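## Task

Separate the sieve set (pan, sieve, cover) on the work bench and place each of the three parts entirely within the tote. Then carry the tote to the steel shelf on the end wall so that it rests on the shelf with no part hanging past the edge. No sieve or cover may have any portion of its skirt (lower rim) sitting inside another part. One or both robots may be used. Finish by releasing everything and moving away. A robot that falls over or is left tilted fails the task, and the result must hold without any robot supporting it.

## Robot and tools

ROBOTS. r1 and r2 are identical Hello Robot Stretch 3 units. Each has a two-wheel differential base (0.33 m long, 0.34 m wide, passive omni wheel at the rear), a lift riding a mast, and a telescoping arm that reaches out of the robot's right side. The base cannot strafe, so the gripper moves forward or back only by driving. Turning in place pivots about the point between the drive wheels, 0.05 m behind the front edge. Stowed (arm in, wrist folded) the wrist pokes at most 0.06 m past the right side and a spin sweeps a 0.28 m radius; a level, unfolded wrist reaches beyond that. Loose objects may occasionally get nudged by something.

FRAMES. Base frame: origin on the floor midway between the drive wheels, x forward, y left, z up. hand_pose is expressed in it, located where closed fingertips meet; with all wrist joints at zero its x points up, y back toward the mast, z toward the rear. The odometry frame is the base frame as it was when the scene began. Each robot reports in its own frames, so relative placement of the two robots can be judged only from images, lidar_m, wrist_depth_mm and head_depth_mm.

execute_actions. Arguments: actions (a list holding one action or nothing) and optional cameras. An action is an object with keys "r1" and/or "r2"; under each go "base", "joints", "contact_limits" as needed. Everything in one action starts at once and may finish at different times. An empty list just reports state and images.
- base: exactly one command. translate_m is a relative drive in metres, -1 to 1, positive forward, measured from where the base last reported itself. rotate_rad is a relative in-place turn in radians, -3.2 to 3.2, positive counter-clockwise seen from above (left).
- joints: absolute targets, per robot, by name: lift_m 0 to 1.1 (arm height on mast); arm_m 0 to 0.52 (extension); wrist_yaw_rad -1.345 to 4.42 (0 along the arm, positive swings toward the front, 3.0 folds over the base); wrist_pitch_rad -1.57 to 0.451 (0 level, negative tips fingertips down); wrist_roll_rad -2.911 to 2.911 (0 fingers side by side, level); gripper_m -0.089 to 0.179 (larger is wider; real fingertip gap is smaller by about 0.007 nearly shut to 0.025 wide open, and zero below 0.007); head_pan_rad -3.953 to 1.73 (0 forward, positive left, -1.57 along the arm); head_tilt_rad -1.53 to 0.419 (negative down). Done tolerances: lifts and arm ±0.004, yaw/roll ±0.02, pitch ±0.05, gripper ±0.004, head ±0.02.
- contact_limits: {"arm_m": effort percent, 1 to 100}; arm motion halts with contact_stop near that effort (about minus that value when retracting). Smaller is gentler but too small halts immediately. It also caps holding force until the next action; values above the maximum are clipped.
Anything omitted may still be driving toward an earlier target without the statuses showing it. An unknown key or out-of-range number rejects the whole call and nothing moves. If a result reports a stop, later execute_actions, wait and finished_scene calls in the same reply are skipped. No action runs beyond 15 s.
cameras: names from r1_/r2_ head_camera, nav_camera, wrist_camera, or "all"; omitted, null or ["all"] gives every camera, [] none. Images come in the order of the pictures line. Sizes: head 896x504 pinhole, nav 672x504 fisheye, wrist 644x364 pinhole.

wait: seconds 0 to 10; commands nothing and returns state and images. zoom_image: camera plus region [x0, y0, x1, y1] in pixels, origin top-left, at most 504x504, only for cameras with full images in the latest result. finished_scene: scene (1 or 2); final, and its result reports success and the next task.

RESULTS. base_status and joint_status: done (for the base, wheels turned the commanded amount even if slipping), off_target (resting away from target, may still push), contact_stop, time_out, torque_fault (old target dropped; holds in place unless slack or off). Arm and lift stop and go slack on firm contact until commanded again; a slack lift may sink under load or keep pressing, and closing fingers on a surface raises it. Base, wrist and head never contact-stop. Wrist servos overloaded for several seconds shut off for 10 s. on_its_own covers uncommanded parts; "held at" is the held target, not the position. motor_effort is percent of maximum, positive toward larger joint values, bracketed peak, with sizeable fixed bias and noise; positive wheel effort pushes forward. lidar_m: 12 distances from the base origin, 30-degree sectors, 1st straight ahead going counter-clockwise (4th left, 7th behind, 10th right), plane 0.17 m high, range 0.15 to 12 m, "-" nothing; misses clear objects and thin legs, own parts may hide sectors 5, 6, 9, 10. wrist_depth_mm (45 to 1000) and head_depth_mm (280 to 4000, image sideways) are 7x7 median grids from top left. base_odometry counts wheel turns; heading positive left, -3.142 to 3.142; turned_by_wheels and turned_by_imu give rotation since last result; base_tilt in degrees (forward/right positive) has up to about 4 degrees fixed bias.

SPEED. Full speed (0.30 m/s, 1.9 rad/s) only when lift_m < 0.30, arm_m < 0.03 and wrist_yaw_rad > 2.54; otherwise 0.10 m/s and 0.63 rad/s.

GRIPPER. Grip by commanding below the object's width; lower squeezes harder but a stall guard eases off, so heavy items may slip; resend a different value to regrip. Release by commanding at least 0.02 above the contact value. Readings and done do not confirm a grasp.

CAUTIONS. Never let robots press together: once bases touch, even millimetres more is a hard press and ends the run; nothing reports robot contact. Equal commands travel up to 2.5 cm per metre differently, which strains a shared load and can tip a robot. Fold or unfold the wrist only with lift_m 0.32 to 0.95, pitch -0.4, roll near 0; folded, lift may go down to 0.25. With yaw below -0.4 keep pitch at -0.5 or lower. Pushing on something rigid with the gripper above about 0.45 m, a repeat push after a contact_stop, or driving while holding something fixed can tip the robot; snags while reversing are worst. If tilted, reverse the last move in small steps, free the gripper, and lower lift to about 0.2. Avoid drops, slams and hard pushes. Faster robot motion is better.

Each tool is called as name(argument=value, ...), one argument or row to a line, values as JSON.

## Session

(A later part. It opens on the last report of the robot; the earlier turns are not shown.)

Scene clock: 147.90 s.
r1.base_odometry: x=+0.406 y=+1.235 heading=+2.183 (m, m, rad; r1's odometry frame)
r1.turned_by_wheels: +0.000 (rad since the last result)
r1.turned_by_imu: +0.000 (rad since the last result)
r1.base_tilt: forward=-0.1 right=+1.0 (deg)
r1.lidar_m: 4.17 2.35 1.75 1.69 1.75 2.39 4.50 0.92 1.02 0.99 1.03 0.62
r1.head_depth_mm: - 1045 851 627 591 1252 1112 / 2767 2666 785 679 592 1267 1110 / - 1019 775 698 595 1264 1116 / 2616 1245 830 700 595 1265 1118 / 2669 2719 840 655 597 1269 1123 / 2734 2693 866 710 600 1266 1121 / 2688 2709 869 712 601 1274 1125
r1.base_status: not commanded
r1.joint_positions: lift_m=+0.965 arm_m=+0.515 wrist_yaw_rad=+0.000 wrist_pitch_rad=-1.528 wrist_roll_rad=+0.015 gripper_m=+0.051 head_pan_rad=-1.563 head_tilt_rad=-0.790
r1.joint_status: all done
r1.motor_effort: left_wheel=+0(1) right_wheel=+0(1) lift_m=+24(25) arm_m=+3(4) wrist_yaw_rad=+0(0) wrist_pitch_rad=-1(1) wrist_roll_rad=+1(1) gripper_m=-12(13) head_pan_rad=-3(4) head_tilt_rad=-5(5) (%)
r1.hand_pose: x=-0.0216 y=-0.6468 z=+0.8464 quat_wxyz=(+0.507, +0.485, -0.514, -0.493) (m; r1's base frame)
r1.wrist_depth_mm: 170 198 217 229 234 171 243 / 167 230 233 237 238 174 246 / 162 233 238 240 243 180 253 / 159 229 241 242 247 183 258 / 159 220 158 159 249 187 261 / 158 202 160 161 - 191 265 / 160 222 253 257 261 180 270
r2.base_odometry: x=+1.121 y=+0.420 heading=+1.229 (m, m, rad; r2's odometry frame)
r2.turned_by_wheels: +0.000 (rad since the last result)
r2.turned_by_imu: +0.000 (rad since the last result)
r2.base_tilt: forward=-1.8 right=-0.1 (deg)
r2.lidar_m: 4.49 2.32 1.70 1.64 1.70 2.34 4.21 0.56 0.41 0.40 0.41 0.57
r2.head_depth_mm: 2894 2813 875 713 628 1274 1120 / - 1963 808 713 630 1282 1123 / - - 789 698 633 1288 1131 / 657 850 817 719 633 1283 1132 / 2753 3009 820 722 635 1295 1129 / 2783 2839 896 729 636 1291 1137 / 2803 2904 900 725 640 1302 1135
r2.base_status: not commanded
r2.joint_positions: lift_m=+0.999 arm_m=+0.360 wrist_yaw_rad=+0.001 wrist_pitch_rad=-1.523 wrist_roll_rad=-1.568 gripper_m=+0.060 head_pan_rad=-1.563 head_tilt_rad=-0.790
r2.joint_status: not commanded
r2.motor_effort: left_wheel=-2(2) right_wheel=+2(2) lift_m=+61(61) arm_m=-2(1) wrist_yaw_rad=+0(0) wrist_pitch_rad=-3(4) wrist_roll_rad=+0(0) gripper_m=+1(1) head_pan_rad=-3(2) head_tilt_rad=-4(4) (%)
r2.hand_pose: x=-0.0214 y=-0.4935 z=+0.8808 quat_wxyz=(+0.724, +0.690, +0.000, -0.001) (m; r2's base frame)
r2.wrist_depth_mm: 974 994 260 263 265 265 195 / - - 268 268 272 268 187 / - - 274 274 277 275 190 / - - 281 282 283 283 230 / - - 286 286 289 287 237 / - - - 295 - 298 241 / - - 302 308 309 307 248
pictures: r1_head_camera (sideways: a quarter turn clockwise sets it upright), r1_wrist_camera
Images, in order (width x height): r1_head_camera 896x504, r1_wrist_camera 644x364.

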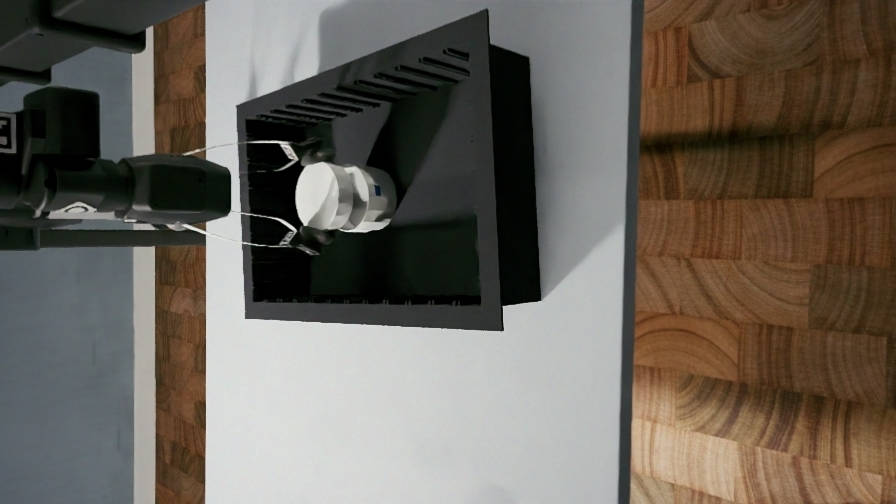

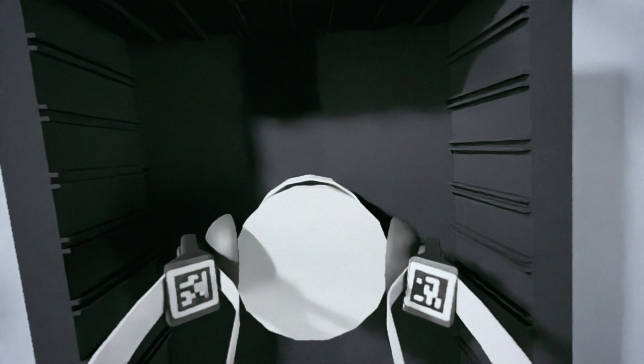

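execute_actions(
  actions=[
    {"r1":{"joints":{"arm_m":0.42}}},
  ],
  cameras=[],
)

execute_actions(
  actions=[
    {"r1":{"joints":{"lift_m":0.904}}},
  ],
  cameras=[],
)

execute_actions(
  actions=[
    {"r1":{"joints":{"gripper_m":0.11}}},
  ],
  cameras=["r1_wrist_camera"],
)

execute_actions(
  actions=[
    {"r1":{"joints":{"lift_m":0.995}}},
  ],
  cameras=[],
)

execute_actions(
  actions=[
    {"r1":{"base":{"translate_m":0.38},"joints":{"arm_m":0.324}}},
  ],
  cameras=["r1_wrist_camera"],
)

Scene clock: 157.33 s.
r1.base_odometry: x=+0.406 y=+1.235 heading=+2.183 (m, m, rad; r1's odometry frame)
r1.turned_by_wheels: +0.000 (rad since the last result)
r1.turned_by_imu: +0.000 (rad since the last result)
r1.base_tilt: forward=+0.0 right=+1.0 (deg)
r1.lidar_m: 4.16 2.35 1.75 1.69 1.75 2.40 4.51 0.92 1.03 0.99 1.03 0.63
r1.head_depth_mm: - 1046 850 629 592 1260 1113 / - 1851 780 678 593 1257 1117 / - - 825 679 594 1263 1120 / 2686 1256 845 700 595 1268 1121 / 2653 2707 838 654 596 1261 1120 / 2690 2700 865 708 597 1275 1122 / 2715 2712 867 709 614 1273 1126
r1.base_status: not commanded
r1.joint_positions: lift_m=+0.965 arm_m=+0.420 wrist_yaw_rad=+0.000 wrist_pitch_rad=-1.528 wrist_roll_rad=+0.015 gripper_m=+0.051 head_pan_rad=-1.563 head_tilt_rad=-0.790
r1.joint_status: all done
r1.motor_effort: left_wheel=+0(0) right_wheel=+0(0) lift_m=+24(25) arm_m=-2(3) wrist_yaw_rad=+0(1) wrist_pitch_rad=-1(1) wrist_roll_rad=+1(1) gripper_m=-13(14) head_pan_rad=-5(2) head_tilt_rad=-5(5) (%)
r1.hand_pose: x=-0.0216 y=-0.5522 z=+0.8464 quat_wxyz=(+0.507, +0.485, -0.514, -0.493) (m; r1's base frame)
r1.wrist_depth_mm: 157 227 231 217 237 183 244 / 155 225 233 219 239 189 249 / 152 216 238 223 243 192 253 / 153 213 242 242 247 195 254 / 155 209 157 158 252 200 261 / 157 190 160 162 - 204 264 / 161 213 253 257 261 195 268
r2.base_odometry: x=+1.121 y=+0.420 heading=+1.229 (m, m, rad; r2's odometry frame)
r2.turned_by_wheels: +0.000 (rad since the last result)
r2.turned_by_imu: +0.001 (rad since the last result)
r2.base_tilt: forward=-1.9 right=-0.1 (deg)
r2.lidar_m: 4.49 2.32 1.70 1.64 1.70 2.33 4.19 0.57 0.41 0.40 0.41 0.57
r2.head_depth_mm: 2865 2784 875 711 628 1287 1119 / - 1970 809 714 630 1281 1129 / - - 791 699 633 1292 1131 / 733 1262 844 718 635 1289 1129 / 2797 2911 813 725 633 1292 1132 / 2765 2904 892 723 635 1300 1136 / 2735 2913 902 727 639 1302 1141
r2.base_status: not commanded
r2.joint_positions: lift_m=+0.999 arm_m=+0.360 wrist_yaw_rad=+0.001 wrist_pitch_rad=-1.523 wrist_roll_rad=-1.568 gripper_m=+0.060 head_pan_rad=-1.563 head_tilt_rad=-0.790
r2.joint_status: not commanded
r2.motor_effort: left_wheel=-2(2) right_wheel=+2(1) lift_m=+61(61) arm_m=-1(1) wrist_yaw_rad=+0(0) wrist_pitch_rad=-4(4) wrist_roll_rad=-1(0) gripper_m=+1(1) head_pan_rad=-3(3) head_tilt_rad=-4(4) (%)
r2.hand_pose: x=-0.0214 y=-0.4935 z=+0.8808 quat_wxyz=(+0.724, +0.690, +0.000, -0.001) (m; r2's base frame)
r2.wrist_depth_mm: - - 259 263 265 264 196 / - - 268 271 270 268 188 / - - 275 274 276 274 189 / - - 282 283 284 282 231 / - - 289 289 291 292 236 / - - - 299 - 296 244 / - - 306 304 307 305 248
pictures: none
No camera images: the call's "cameras" was empty. Leave "cameras" out to get every camera's image.

Scene clock: 158.73 s.
r1.base_odometry: x=+0.406 y=+1.235 heading=+2.183 (m, m, rad; r1's odometry frame)
r1.turned_by_wheels: +0.000 (rad since the last result)
r1.turned_by_imu: +0.000 (rad since the last result)
r1.base_tilt: forward=-0.1 right=+1.0 (deg)
r1.lidar_m: 4.17 2.35 1.75 1.69 1.75 2.39 4.51 0.92 1.02 0.99 1.03 0.62
r1.head_depth_mm: 2594 - 824 620 590 1249 1111 / 2550 991 784 675 591 1258 1110 / 769 - 777 679 594 1262 1113 / 2659 1064 830 682 594 1260 1119 / 2695 2688 839 655 598 1264 1121 / 2718 2738 866 711 600 1268 1121 / 2697 2719 870 711 613 1277 1129
r1.base_status: not commanded
r1.joint_positions: lift_m=+0.904 arm_m=+0.420 wrist_yaw_rad=+0.000 wrist_pitch_rad=-1.528 wrist_roll_rad=+0.015 gripper_m=+0.051 head_pan_rad=-1.563 head_tilt_rad=-0.790
r1.joint_status: all done
r1.motor_effort: left_wheel=+0(0) right_wheel=+0(1) lift_m=+14(21) arm_m=-2(2) wrist_yaw_rad=-1(0) wrist_pitch_rad=-1(1) wrist_roll_rad=+1(1) gripper_m=-13(12) head_pan_rad=-3(3) head_tilt_rad=-7(6) (%)
r1.hand_pose: x=-0.0216 y=-0.5522 z=+0.7860 quat_wxyz=(+0.507, +0.485, -0.514, -0.493) (m; r1's base frame)
r1.wrist_depth_mm: 157 171 158 158 177 178 128 / 155 174 161 161 179 180 130 / 151 177 179 163 183 184 132 / 150 179 181 183 186 187 134 / 145 182 158 159 188 190 136 / 145 184 160 162 - 194 138 / 142 188 191 193 196 195 140
r2.base_odometry: x=+1.121 y=+0.420 heading=+1.229 (m, m, rad; r2's odometry frame)
r2.turned_by_wheels: +0.000 (rad since the last result)
r2.turned_by_imu: +0.000 (rad since the last result)
r2.base_tilt: forward=-1.9 right=-0.1 (deg)
r2.lidar_m: 4.51 2.32 1.70 1.64 1.70 2.34 4.22 0.56 0.41 0.40 0.41 0.57
r2.head_depth_mm: 2812 2830 878 713 628 1284 1117 / - 1981 810 714 633 1278 1126 / - - 789 698 632 1282 1134 / 722 1032 845 719 633 1295 1136 / 2800 3001 818 719 637 1306 1130 / 2786 2907 888 724 637 1293 1137 / 2800 2891 898 726 638 1304 1145
r2.base_status: not commanded
r2.joint_positions: lift_m=+0.999 arm_m=+0.360 wrist_yaw_rad=+0.001 wrist_pitch_rad=-1.523 wrist_roll_rad=-1.568 gripper_m=+0.060 head_pan_rad=-1.563 head_tilt_rad=-0.790
r2.joint_status: not commanded
r2.motor_effort: left_wheel=-2(2) right_wheel=+2(2) lift_m=+61(61) arm_m=-1(1) wrist_yaw_rad=-1(1) wrist_pitch_rad=-4(4) wrist_roll_rad=+0(0) gripper_m=+0(1) head_pan_rad=-2(2) head_tilt_rad=-4(4) (%)
r2.hand_pose: x=-0.0214 y=-0.4935 z=+0.8808 quat_wxyz=(+0.724, +0.690, +0.000, -0.001) (m; r2's base frame)
r2.wrist_depth_mm: 992 990 261 262 261 263 196 / - - 265 270 272 270 187 / - - 274 274 278 273 191 / - - 280 282 285 282 229 / - - 285 289 288 289 238 / - - - 296 - 295 244 / - - 304 303 307 306 249
pictures: none
No camera images: the call's "cameras" was empty. Leave "cameras" out to get every camera's image.

Scene clock: 159.83 s.
r1.base_odometry: x=+0.406 y=+1.235 heading=+2.183 (m, m, rad; r1's odometry frame)
r1.turned_by_wheels: +0.000 (rad since the last result)
r1.turned_by_imu: +0.000 (rad since the last result)
r1.base_tilt: forward=-0.2 right=+0.9 (deg)
r1.lidar_m: 4.19 2.36 1.74 1.68 1.75 2.39 4.51 0.92 1.02 0.99 1.03 0.63
r1.head_depth_mm: 2595 - 826 622 590 1253 1109 / 2593 991 782 679 592 1263 1117 / 771 - 776 682 594 1261 1121 / 2611 1068 831 694 597 1264 1122 / 2703 2706 835 655 598 1263 1117 / 2684 2724 868 709 598 1270 1123 / 2705 2729 870 712 612 1271 1125
r1.base_status: not commanded
r1.joint_positions: lift_m=+0.904 arm_m=+0.420 wrist_yaw_rad=+0.000 wrist_pitch_rad=-1.528 wrist_roll_rad=+0.015 gripper_m=+0.110 head_pan_rad=-1.563 head_tilt_rad=-0.790
r1.joint_status: all done
r1.motor_effort: left_wheel=+0(1) right_wheel=+0(0) lift_m=+14(14) arm_m=-2(2) wrist_yaw_rad=-1(1) wrist_pitch_rad=-1(1) wrist_roll_rad=+1(1) gripper_m=+0(82) head_pan_rad=-2(3) head_tilt_rad=-6(5) (%)
r1.hand_pose: x=-0.0216 y=-0.5522 z=+0.7860 quat_wxyz=(+0.507, +0.485, -0.514, -0.493) (m; r1's base frame)
r1.wrist_depth_mm: 156 171 158 158 177 178 128 / 155 174 160 160 180 181 130 / 151 176 179 163 183 184 132 / 150 179 182 183 186 187 134 / 146 181 184 164 189 189 136 / 145 176 186 166 191 192 137 / 136 188 191 193 196 198 140
r2.base_odometry: x=+1.121 y=+0.420 heading=+1.229 (m, m, rad; r2's odometry frame)
r2.turned_by_wheels: +0.000 (rad since the last result)
r2.turned_by_imu: +0.000 (rad since the last result)
r2.base_tilt: forward=-1.9 right=-0.1 (deg)
r2.lidar_m: 4.50 2.32 1.70 1.64 1.70 2.33 4.20 0.56 0.41 0.40 0.41 0.57
r2.head_depth_mm: 2835 2847 879 711 628 1285 1131 / - 1964 814 716 631 1283 1127 / - - 788 699 632 1280 1131 / 718 1030 849 717 632 1284 1130 / 2809 3006 818 720 634 1286 1135 / 2697 2911 898 724 638 1292 1133 / 2814 2910 902 725 640 1296 1133
r2.base_status: not commanded
r2.joint_positions: lift_m=+0.999 arm_m=+0.360 wrist_yaw_rad=+0.001 wrist_pitch_rad=-1.523 wrist_roll_rad=-1.568 gripper_m=+0.060 head_pan_rad=-1.563 head_tilt_rad=-0.790
r2.joint_status: not commanded
r2.motor_effort: left_wheel=-2(2) right_wheel=+1(2) lift_m=+61(61) arm_m=-2(1) wrist_yaw_rad=+0(0) wrist_pitch_rad=-4(4) wrist_roll_rad=+0(0) gripper_m=+1(1) head_pan_rad=-2(2) head_tilt_rad=-4(4) (%)
r2.hand_pose: x=-0.0214 y=-0.4935 z=+0.8808 quat_wxyz=(+0.724, +0.690, +0.000, -0.001) (m; r2's base frame)
r2.wrist_depth_mm: - - 260 262 264 266 196 / - - 266 271 269 270 187 / - - 275 275 276 276 191 / - - 280 281 282 283 229 / - - 287 288 292 287 237 / - - - 299 - 297 241 / - - 302 304 305 306 248
pictures: r1_wrist_camera
Images, in order (width x height): r1_wrist_camera 644x364.

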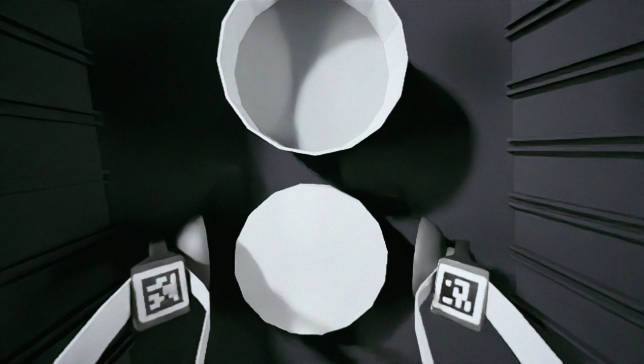

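Scene clock: 161.50 s.
r1.base_odometry: x=+0.406 y=+1.235 heading=+2.183 (m, m, rad; r1's odometry frame)
r1.turned_by_wheels: +0.000 (rad since the last result)
r1.turned_by_imu: +0.000 (rad since the last result)
r1.base_tilt: forward=-0.1 right=+0.9 (deg)
r1.lidar_m: 4.16 2.35 1.76 1.69 1.74 2.40 4.51 0.92 1.03 0.99 1.03 0.63
r1.head_depth_mm: 2722 2646 849 627 590 1258 1111 / - 2695 777 680 592 1262 1119 / - - 833 683 595 1267 1119 / 2592 1248 829 701 597 1265 1121 / 2680 2714 839 655 597 1269 1125 / 2701 2716 865 709 598 1273 1121 / 2713 2762 870 711 612 1266 1124
r1.base_status: not commanded
r1.joint_positions: lift_m=+0.995 arm_m=+0.420 wrist_yaw_rad=+0.000 wrist_pitch_rad=-1.528 wrist_roll_rad=+0.015 gripper_m=+0.110 head_pan_rad=-1.563 head_tilt_rad=-0.790
r1.joint_status: all done
r1.motor_effort: left_wheel=+0(0) right_wheel=+1(0) lift_m=+24(25) arm_m=-2(2) wrist_yaw_rad=-1(1) wrist_pitch_rad=-1(1) wrist_roll_rad=+1(1) gripper_m=+1(1) head_pan_rad=-3(3) head_tilt_rad=-6(6) (%)
r1.hand_pose: x=-0.0216 y=-0.5522 z=+0.8764 quat_wxyz=(+0.507, +0.485, -0.514, -0.493) (m; r1's base frame)
r1.wrist_depth_mm: 174 231 259 261 266 197 275 / 177 224 260 251 269 200 279 / 263 217 268 253 276 204 285 / 267 213 273 272 278 212 290 / 273 195 276 256 282 214 297 / 273 188 280 284 288 202 297 / 280 214 284 289 292 229 302
r2.base_odometry: x=+1.121 y=+0.420 heading=+1.229 (m, m, rad; r2's odometry frame)
r2.turned_by_wheels: +0.000 (rad since the last result)
r2.turned_by_imu: +0.000 (rad since the last result)
r2.base_tilt: forward=-1.9 right=-0.1 (deg)
r2.lidar_m: 4.51 2.32 1.70 1.64 1.70 2.34 4.21 0.56 0.41 0.40 0.41 0.57
r2.head_depth_mm: 2833 2785 874 710 626 1266 1120 / - 1953 813 715 629 1279 1121 / - - 788 696 632 1279 1135 / 1294 1486 851 720 633 1281 1135 / 2779 2962 816 720 636 1290 1135 / 2804 2930 893 726 637 1292 1130 / 2771 2904 897 726 640 1292 1130
r2.base_status: not commanded
r2.joint_positions: lift_m=+0.999 arm_m=+0.360 wrist_yaw_rad=+0.001 wrist_pitch_rad=-1.523 wrist_roll_rad=-1.568 gripper_m=+0.060 head_pan_rad=-1.563 head_tilt_rad=-0.790
r2.joint_status: not commanded
r2.motor_effort: left_wheel=-2(2) right_wheel=+2(1) lift_m=+61(61) arm_m=-2(2) wrist_yaw_rad=-1(0) wrist_pitch_rad=-4(4) wrist_roll_rad=-1(0) gripper_m=+1(0) head_pan_rad=-3(3) head_tilt_rad=-4(4) (%)
r2.hand_pose: x=-0.0214 y=-0.4935 z=+0.8808 quat_wxyz=(+0.724, +0.690, +0.000, -0.001) (m; r2's base frame)
r2.wrist_depth_mm: 992 972 262 263 264 264 195 / - - 265 271 269 270 188 / - - 275 274 277 276 190 / - - 279 283 284 285 231 / - - 286 289 288 290 237 / - - - 296 - 296 243 / - - 303 309 308 308 249
pictures: none
No camera images: the call's "cameras" was empty. Leave "cameras" out to get every camera's image.

Scene clock: 166.23 s.
r1.base_odometry: x=+0.188 y=+1.546 heading=+2.183 (m, m, rad; r1's odometry frame)
r1.turned_by_wheels: +0.000 (rad since the last result)
r1.turned_by_imu: +0.001 (rad since the last result)
r1.base_tilt: forward=-0.1 right=+1.0 (deg)
r1.lidar_m: 3.79 2.39 1.72 1.69 1.75 2.39 4.87 1.28 1.02 0.99 0.37 3.96
r1.head_depth_mm: 2684 1855 825 696 592 1259 1116 / - 1052 853 699 592 1249 1118 / - - 805 702 594 1259 1114 / 2661 2698 863 686 594 1265 1115 / 2703 2687 864 705 598 1194 1107 / 2710 2736 2115 727 598 1248 1128 / 2736 2757 2145 1742 1473 1277 1128
r1.base_status: done
r1.joint_positions: lift_m=+0.995 arm_m=+0.324 wrist_yaw_rad=+0.000 wrist_pitch_rad=-1.528 wrist_roll_rad=+0.015 gripper_m=+0.110 head_pan_rad=-1.563 head_tilt_rad=-0.790
r1.joint_status: all done
r1.motor_effort: left_wheel=+0(4) right_wheel=+0(4) lift_m=+24(24) arm_m=-2(3) wrist_yaw_rad=+1(0) wrist_pitch_rad=-1(1) wrist_roll_rad=+1(0) gripper_m=+1(0) head_pan_rad=-3(3) head_tilt_rad=-4(6) (%)
r1.hand_pose: x=-0.0216 y=-0.4562 z=+0.8764 quat_wxyz=(+0.507, +0.485, -0.514, -0.493) (m; r1's base frame)
r1.wrist_depth_mm: 256 259 262 266 268 273 273 / 261 263 269 270 271 278 276 / 266 266 270 276 277 281 283 / 269 271 274 276 281 285 286 / 273 275 280 280 284 289 293 / 277 278 284 287 291 294 300 / - 285 290 292 294 300 303
r2.base_odometry: x=+1.121 y=+0.420 heading=+1.229 (m, m, rad; r2's odometry frame)
r2.turned_by_wheels: +0.000 (rad since the last result)
r2.turned_by_imu: +0.001 (rad since the last result)
r2.base_tilt: forward=-1.9 right=-0.1 (deg)
r2.lidar_m: 4.50 2.32 1.70 1.64 1.70 2.33 4.20 0.56 0.41 0.40 0.41 0.57
r2.head_depth_mm: 2862 1096 879 709 628 1282 1118 / - 1293 813 715 630 1287 1128 / - - 788 697 633 1292 1136 / 2777 2987 851 718 634 1281 1136 / 2751 3010 817 722 635 1283 1133 / 2809 2908 892 723 640 1292 1135 / 2764 2957 897 727 639 1292 1136
r2.base_status: not commanded
r2.joint_positions: lift_m=+0.999 arm_m=+0.360 wrist_yaw_rad=+0.001 wrist_pitch_rad=-1.523 wrist_roll_rad=-1.568 gripper_m=+0.060 head_pan_rad=-1.563 head_tilt_rad=-0.790
r2.joint_status: not commanded
r2.motor_effort: left_wheel=-1(2) right_wheel=+2(2) lift_m=+61(61) arm_m=-2(1) wrist_yaw_rad=-1(0) wrist_pitch_rad=-4(4) wrist_roll_rad=+0(0) gripper_m=+1(0) head_pan_rad=-2(3) head_tilt_rad=-4(4) (%)
r2.hand_pose: x=-0.0214 y=-0.4935 z=+0.8808 quat_wxyz=(+0.724, +0.690, +0.000, -0.001) (m; r2's base frame)
r2.wrist_depth_mm: - 992 261 261 263 266 195 / - - 268 266 271 269 187 / - - 276 277 275 271 191 / - - 281 281 284 285 231 / - - 289 289 291 289 238 / - - - 300 - 294 244 / - - 305 306 305 308 247
pictures: r1_wrist_camera
Images, in order (width x height): r1_wrist_camera 644x364.

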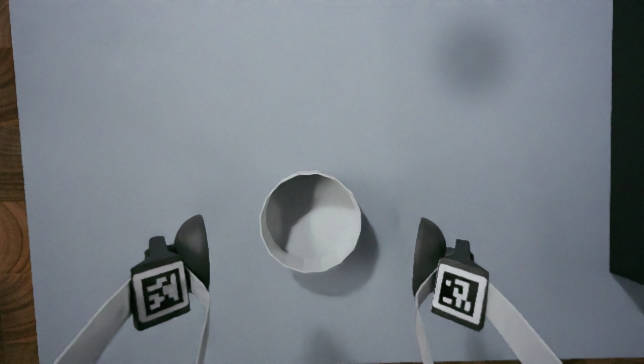

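execute_actions(
  actions=[
    {"r1":{"joints":{"lift_m":0.895}},"r2":{"base":{"translate_m":0.02},"joints":{"arm_m":0.51,"gripper_m":0.08}}},
  ],
  cameras=["r2_wrist_camera"],
)

execute_actions(
  actions=[
    {"r1":{"joints":{"gripper_m":0.048}},"r2":{"joints":{"lift_m":0.925}}},
  ],
  cameras=[],
)

execute_actions(
  actions=[
    {"r1":{"base":{"translate_m":-0.38},"joints":{"lift_m":1.01,"arm_m":0.42}},"r2":{"joints":{"gripper_m":-0.03}}},
  ],
  cameras=["r1_wrist_camera","r1_head_camera","r2_wrist_camera"],
)

Scene clock: 175.33 s.
r1.base_odometry: x=+0.188 y=+1.546 heading=+2.183 (m, m, rad; r1's odometry frame)
r1.turned_by_wheels: +0.000 (rad since the last result)
r1.turned_by_imu: +0.000 (rad since the last result)
r1.base_tilt: forward=-0.1 right=+0.9 (deg)
r1.lidar_m: 3.78 2.39 1.72 1.69 1.75 2.40 4.88 1.28 1.02 0.99 0.37 3.97
r1.head_depth_mm: 2548 - 849 698 590 1257 1113 / 2676 - 814 700 593 1260 1114 / 2652 - - 672 594 1259 1117 / 2658 2668 862 706 595 1270 1118 / 2660 2689 862 705 598 1193 1109 / 2692 2705 2111 727 597 1247 1126 / 2690 2730 2122 1738 1469 1271 1126
r1.base_status: not commanded
r1.joint_positions: lift_m=+0.895 arm_m=+0.324 wrist_yaw_rad=+0.000 wrist_pitch_rad=-1.528 wrist_roll_rad=+0.015 gripper_m=+0.110 head_pan_rad=-1.563 head_tilt_rad=-0.790
r1.joint_status: all done
r1.motor_effort: left_wheel=-1(0) right_wheel=+0(0) lift_m=+14(23) arm_m=-2(2) wrist_yaw_rad=+0(1) wrist_pitch_rad=-1(1) wrist_roll_rad=+1(1) gripper_m=+0(0) head_pan_rad=-3(2) head_tilt_rad=-5(5) (%)
r1.hand_pose: x=-0.0216 y=-0.4562 z=+0.7770 quat_wxyz=(+0.507, +0.485, -0.514, -0.493) (m; r1's base frame)
r1.wrist_depth_mm: 163 166 168 170 171 173 176 / 166 168 170 172 175 177 178 / 169 170 173 174 177 179 181 / 172 173 175 177 180 182 184 / 174 175 177 178 182 187 188 / 177 178 179 182 182 189 191 / 180 182 184 172 189 191 195
r2.base_odometry: x=+1.128 y=+0.439 heading=+1.229 (m, m, rad; r2's odometry frame)
r2.turned_by_wheels: +0.000 (rad since the last result)
r2.turned_by_imu: +0.001 (rad since the last result)
r2.base_tilt: forward=-2.0 right=-0.1 (deg)
r2.lidar_m: 4.49 2.32 1.70 1.64 1.70 2.34 4.22 0.56 0.41 0.40 0.41 0.57
r2.head_depth_mm: - 2805 874 712 627 1280 1116 / 2815 1504 799 716 628 1276 1131 / - 1016 819 717 630 1285 1130 / 2750 1020 838 721 633 1288 1131 / 2797 1079 833 721 638 1293 1133 / 2744 2905 897 723 634 1283 1131 / 2752 2902 896 725 640 1297 1136
r2.base_status: done
r2.joint_positions: lift_m=+0.999 arm_m=+0.510 wrist_yaw_rad=+0.001 wrist_pitch_rad=-1.523 wrist_roll_rad=-1.568 gripper_m=+0.080 head_pan_rad=-1.563 head_tilt_rad=-0.790
r2.joint_status: all done
r2.motor_effort: left_wheel=-2(3) right_wheel=+3(7) lift_m=+61(61) arm_m=+2(1) wrist_yaw_rad=+0(1) wrist_pitch_rad=-4(4) wrist_roll_rad=+0(0) gripper_m=+2(77) head_pan_rad=-3(2) head_tilt_rad=-4(4) (%)
r2.hand_pose: x=-0.0214 y=-0.6429 z=+0.8808 quat_wxyz=(+0.724, +0.690, +0.000, -0.001) (m; r2's base frame)
r2.wrist_depth_mm: 260 259 262 178 177 178 186 / 265 265 266 211 268 269 269 / 271 273 271 271 275 276 276 / 276 278 280 275 280 265 263 / 284 284 289 213 288 269 267 / 294 295 295 291 295 295 294 / 302 299 305 300 297 291 287
pictures: r2_wrist_camera
Images, in order (width x height): r2_wrist_camera 644x364.

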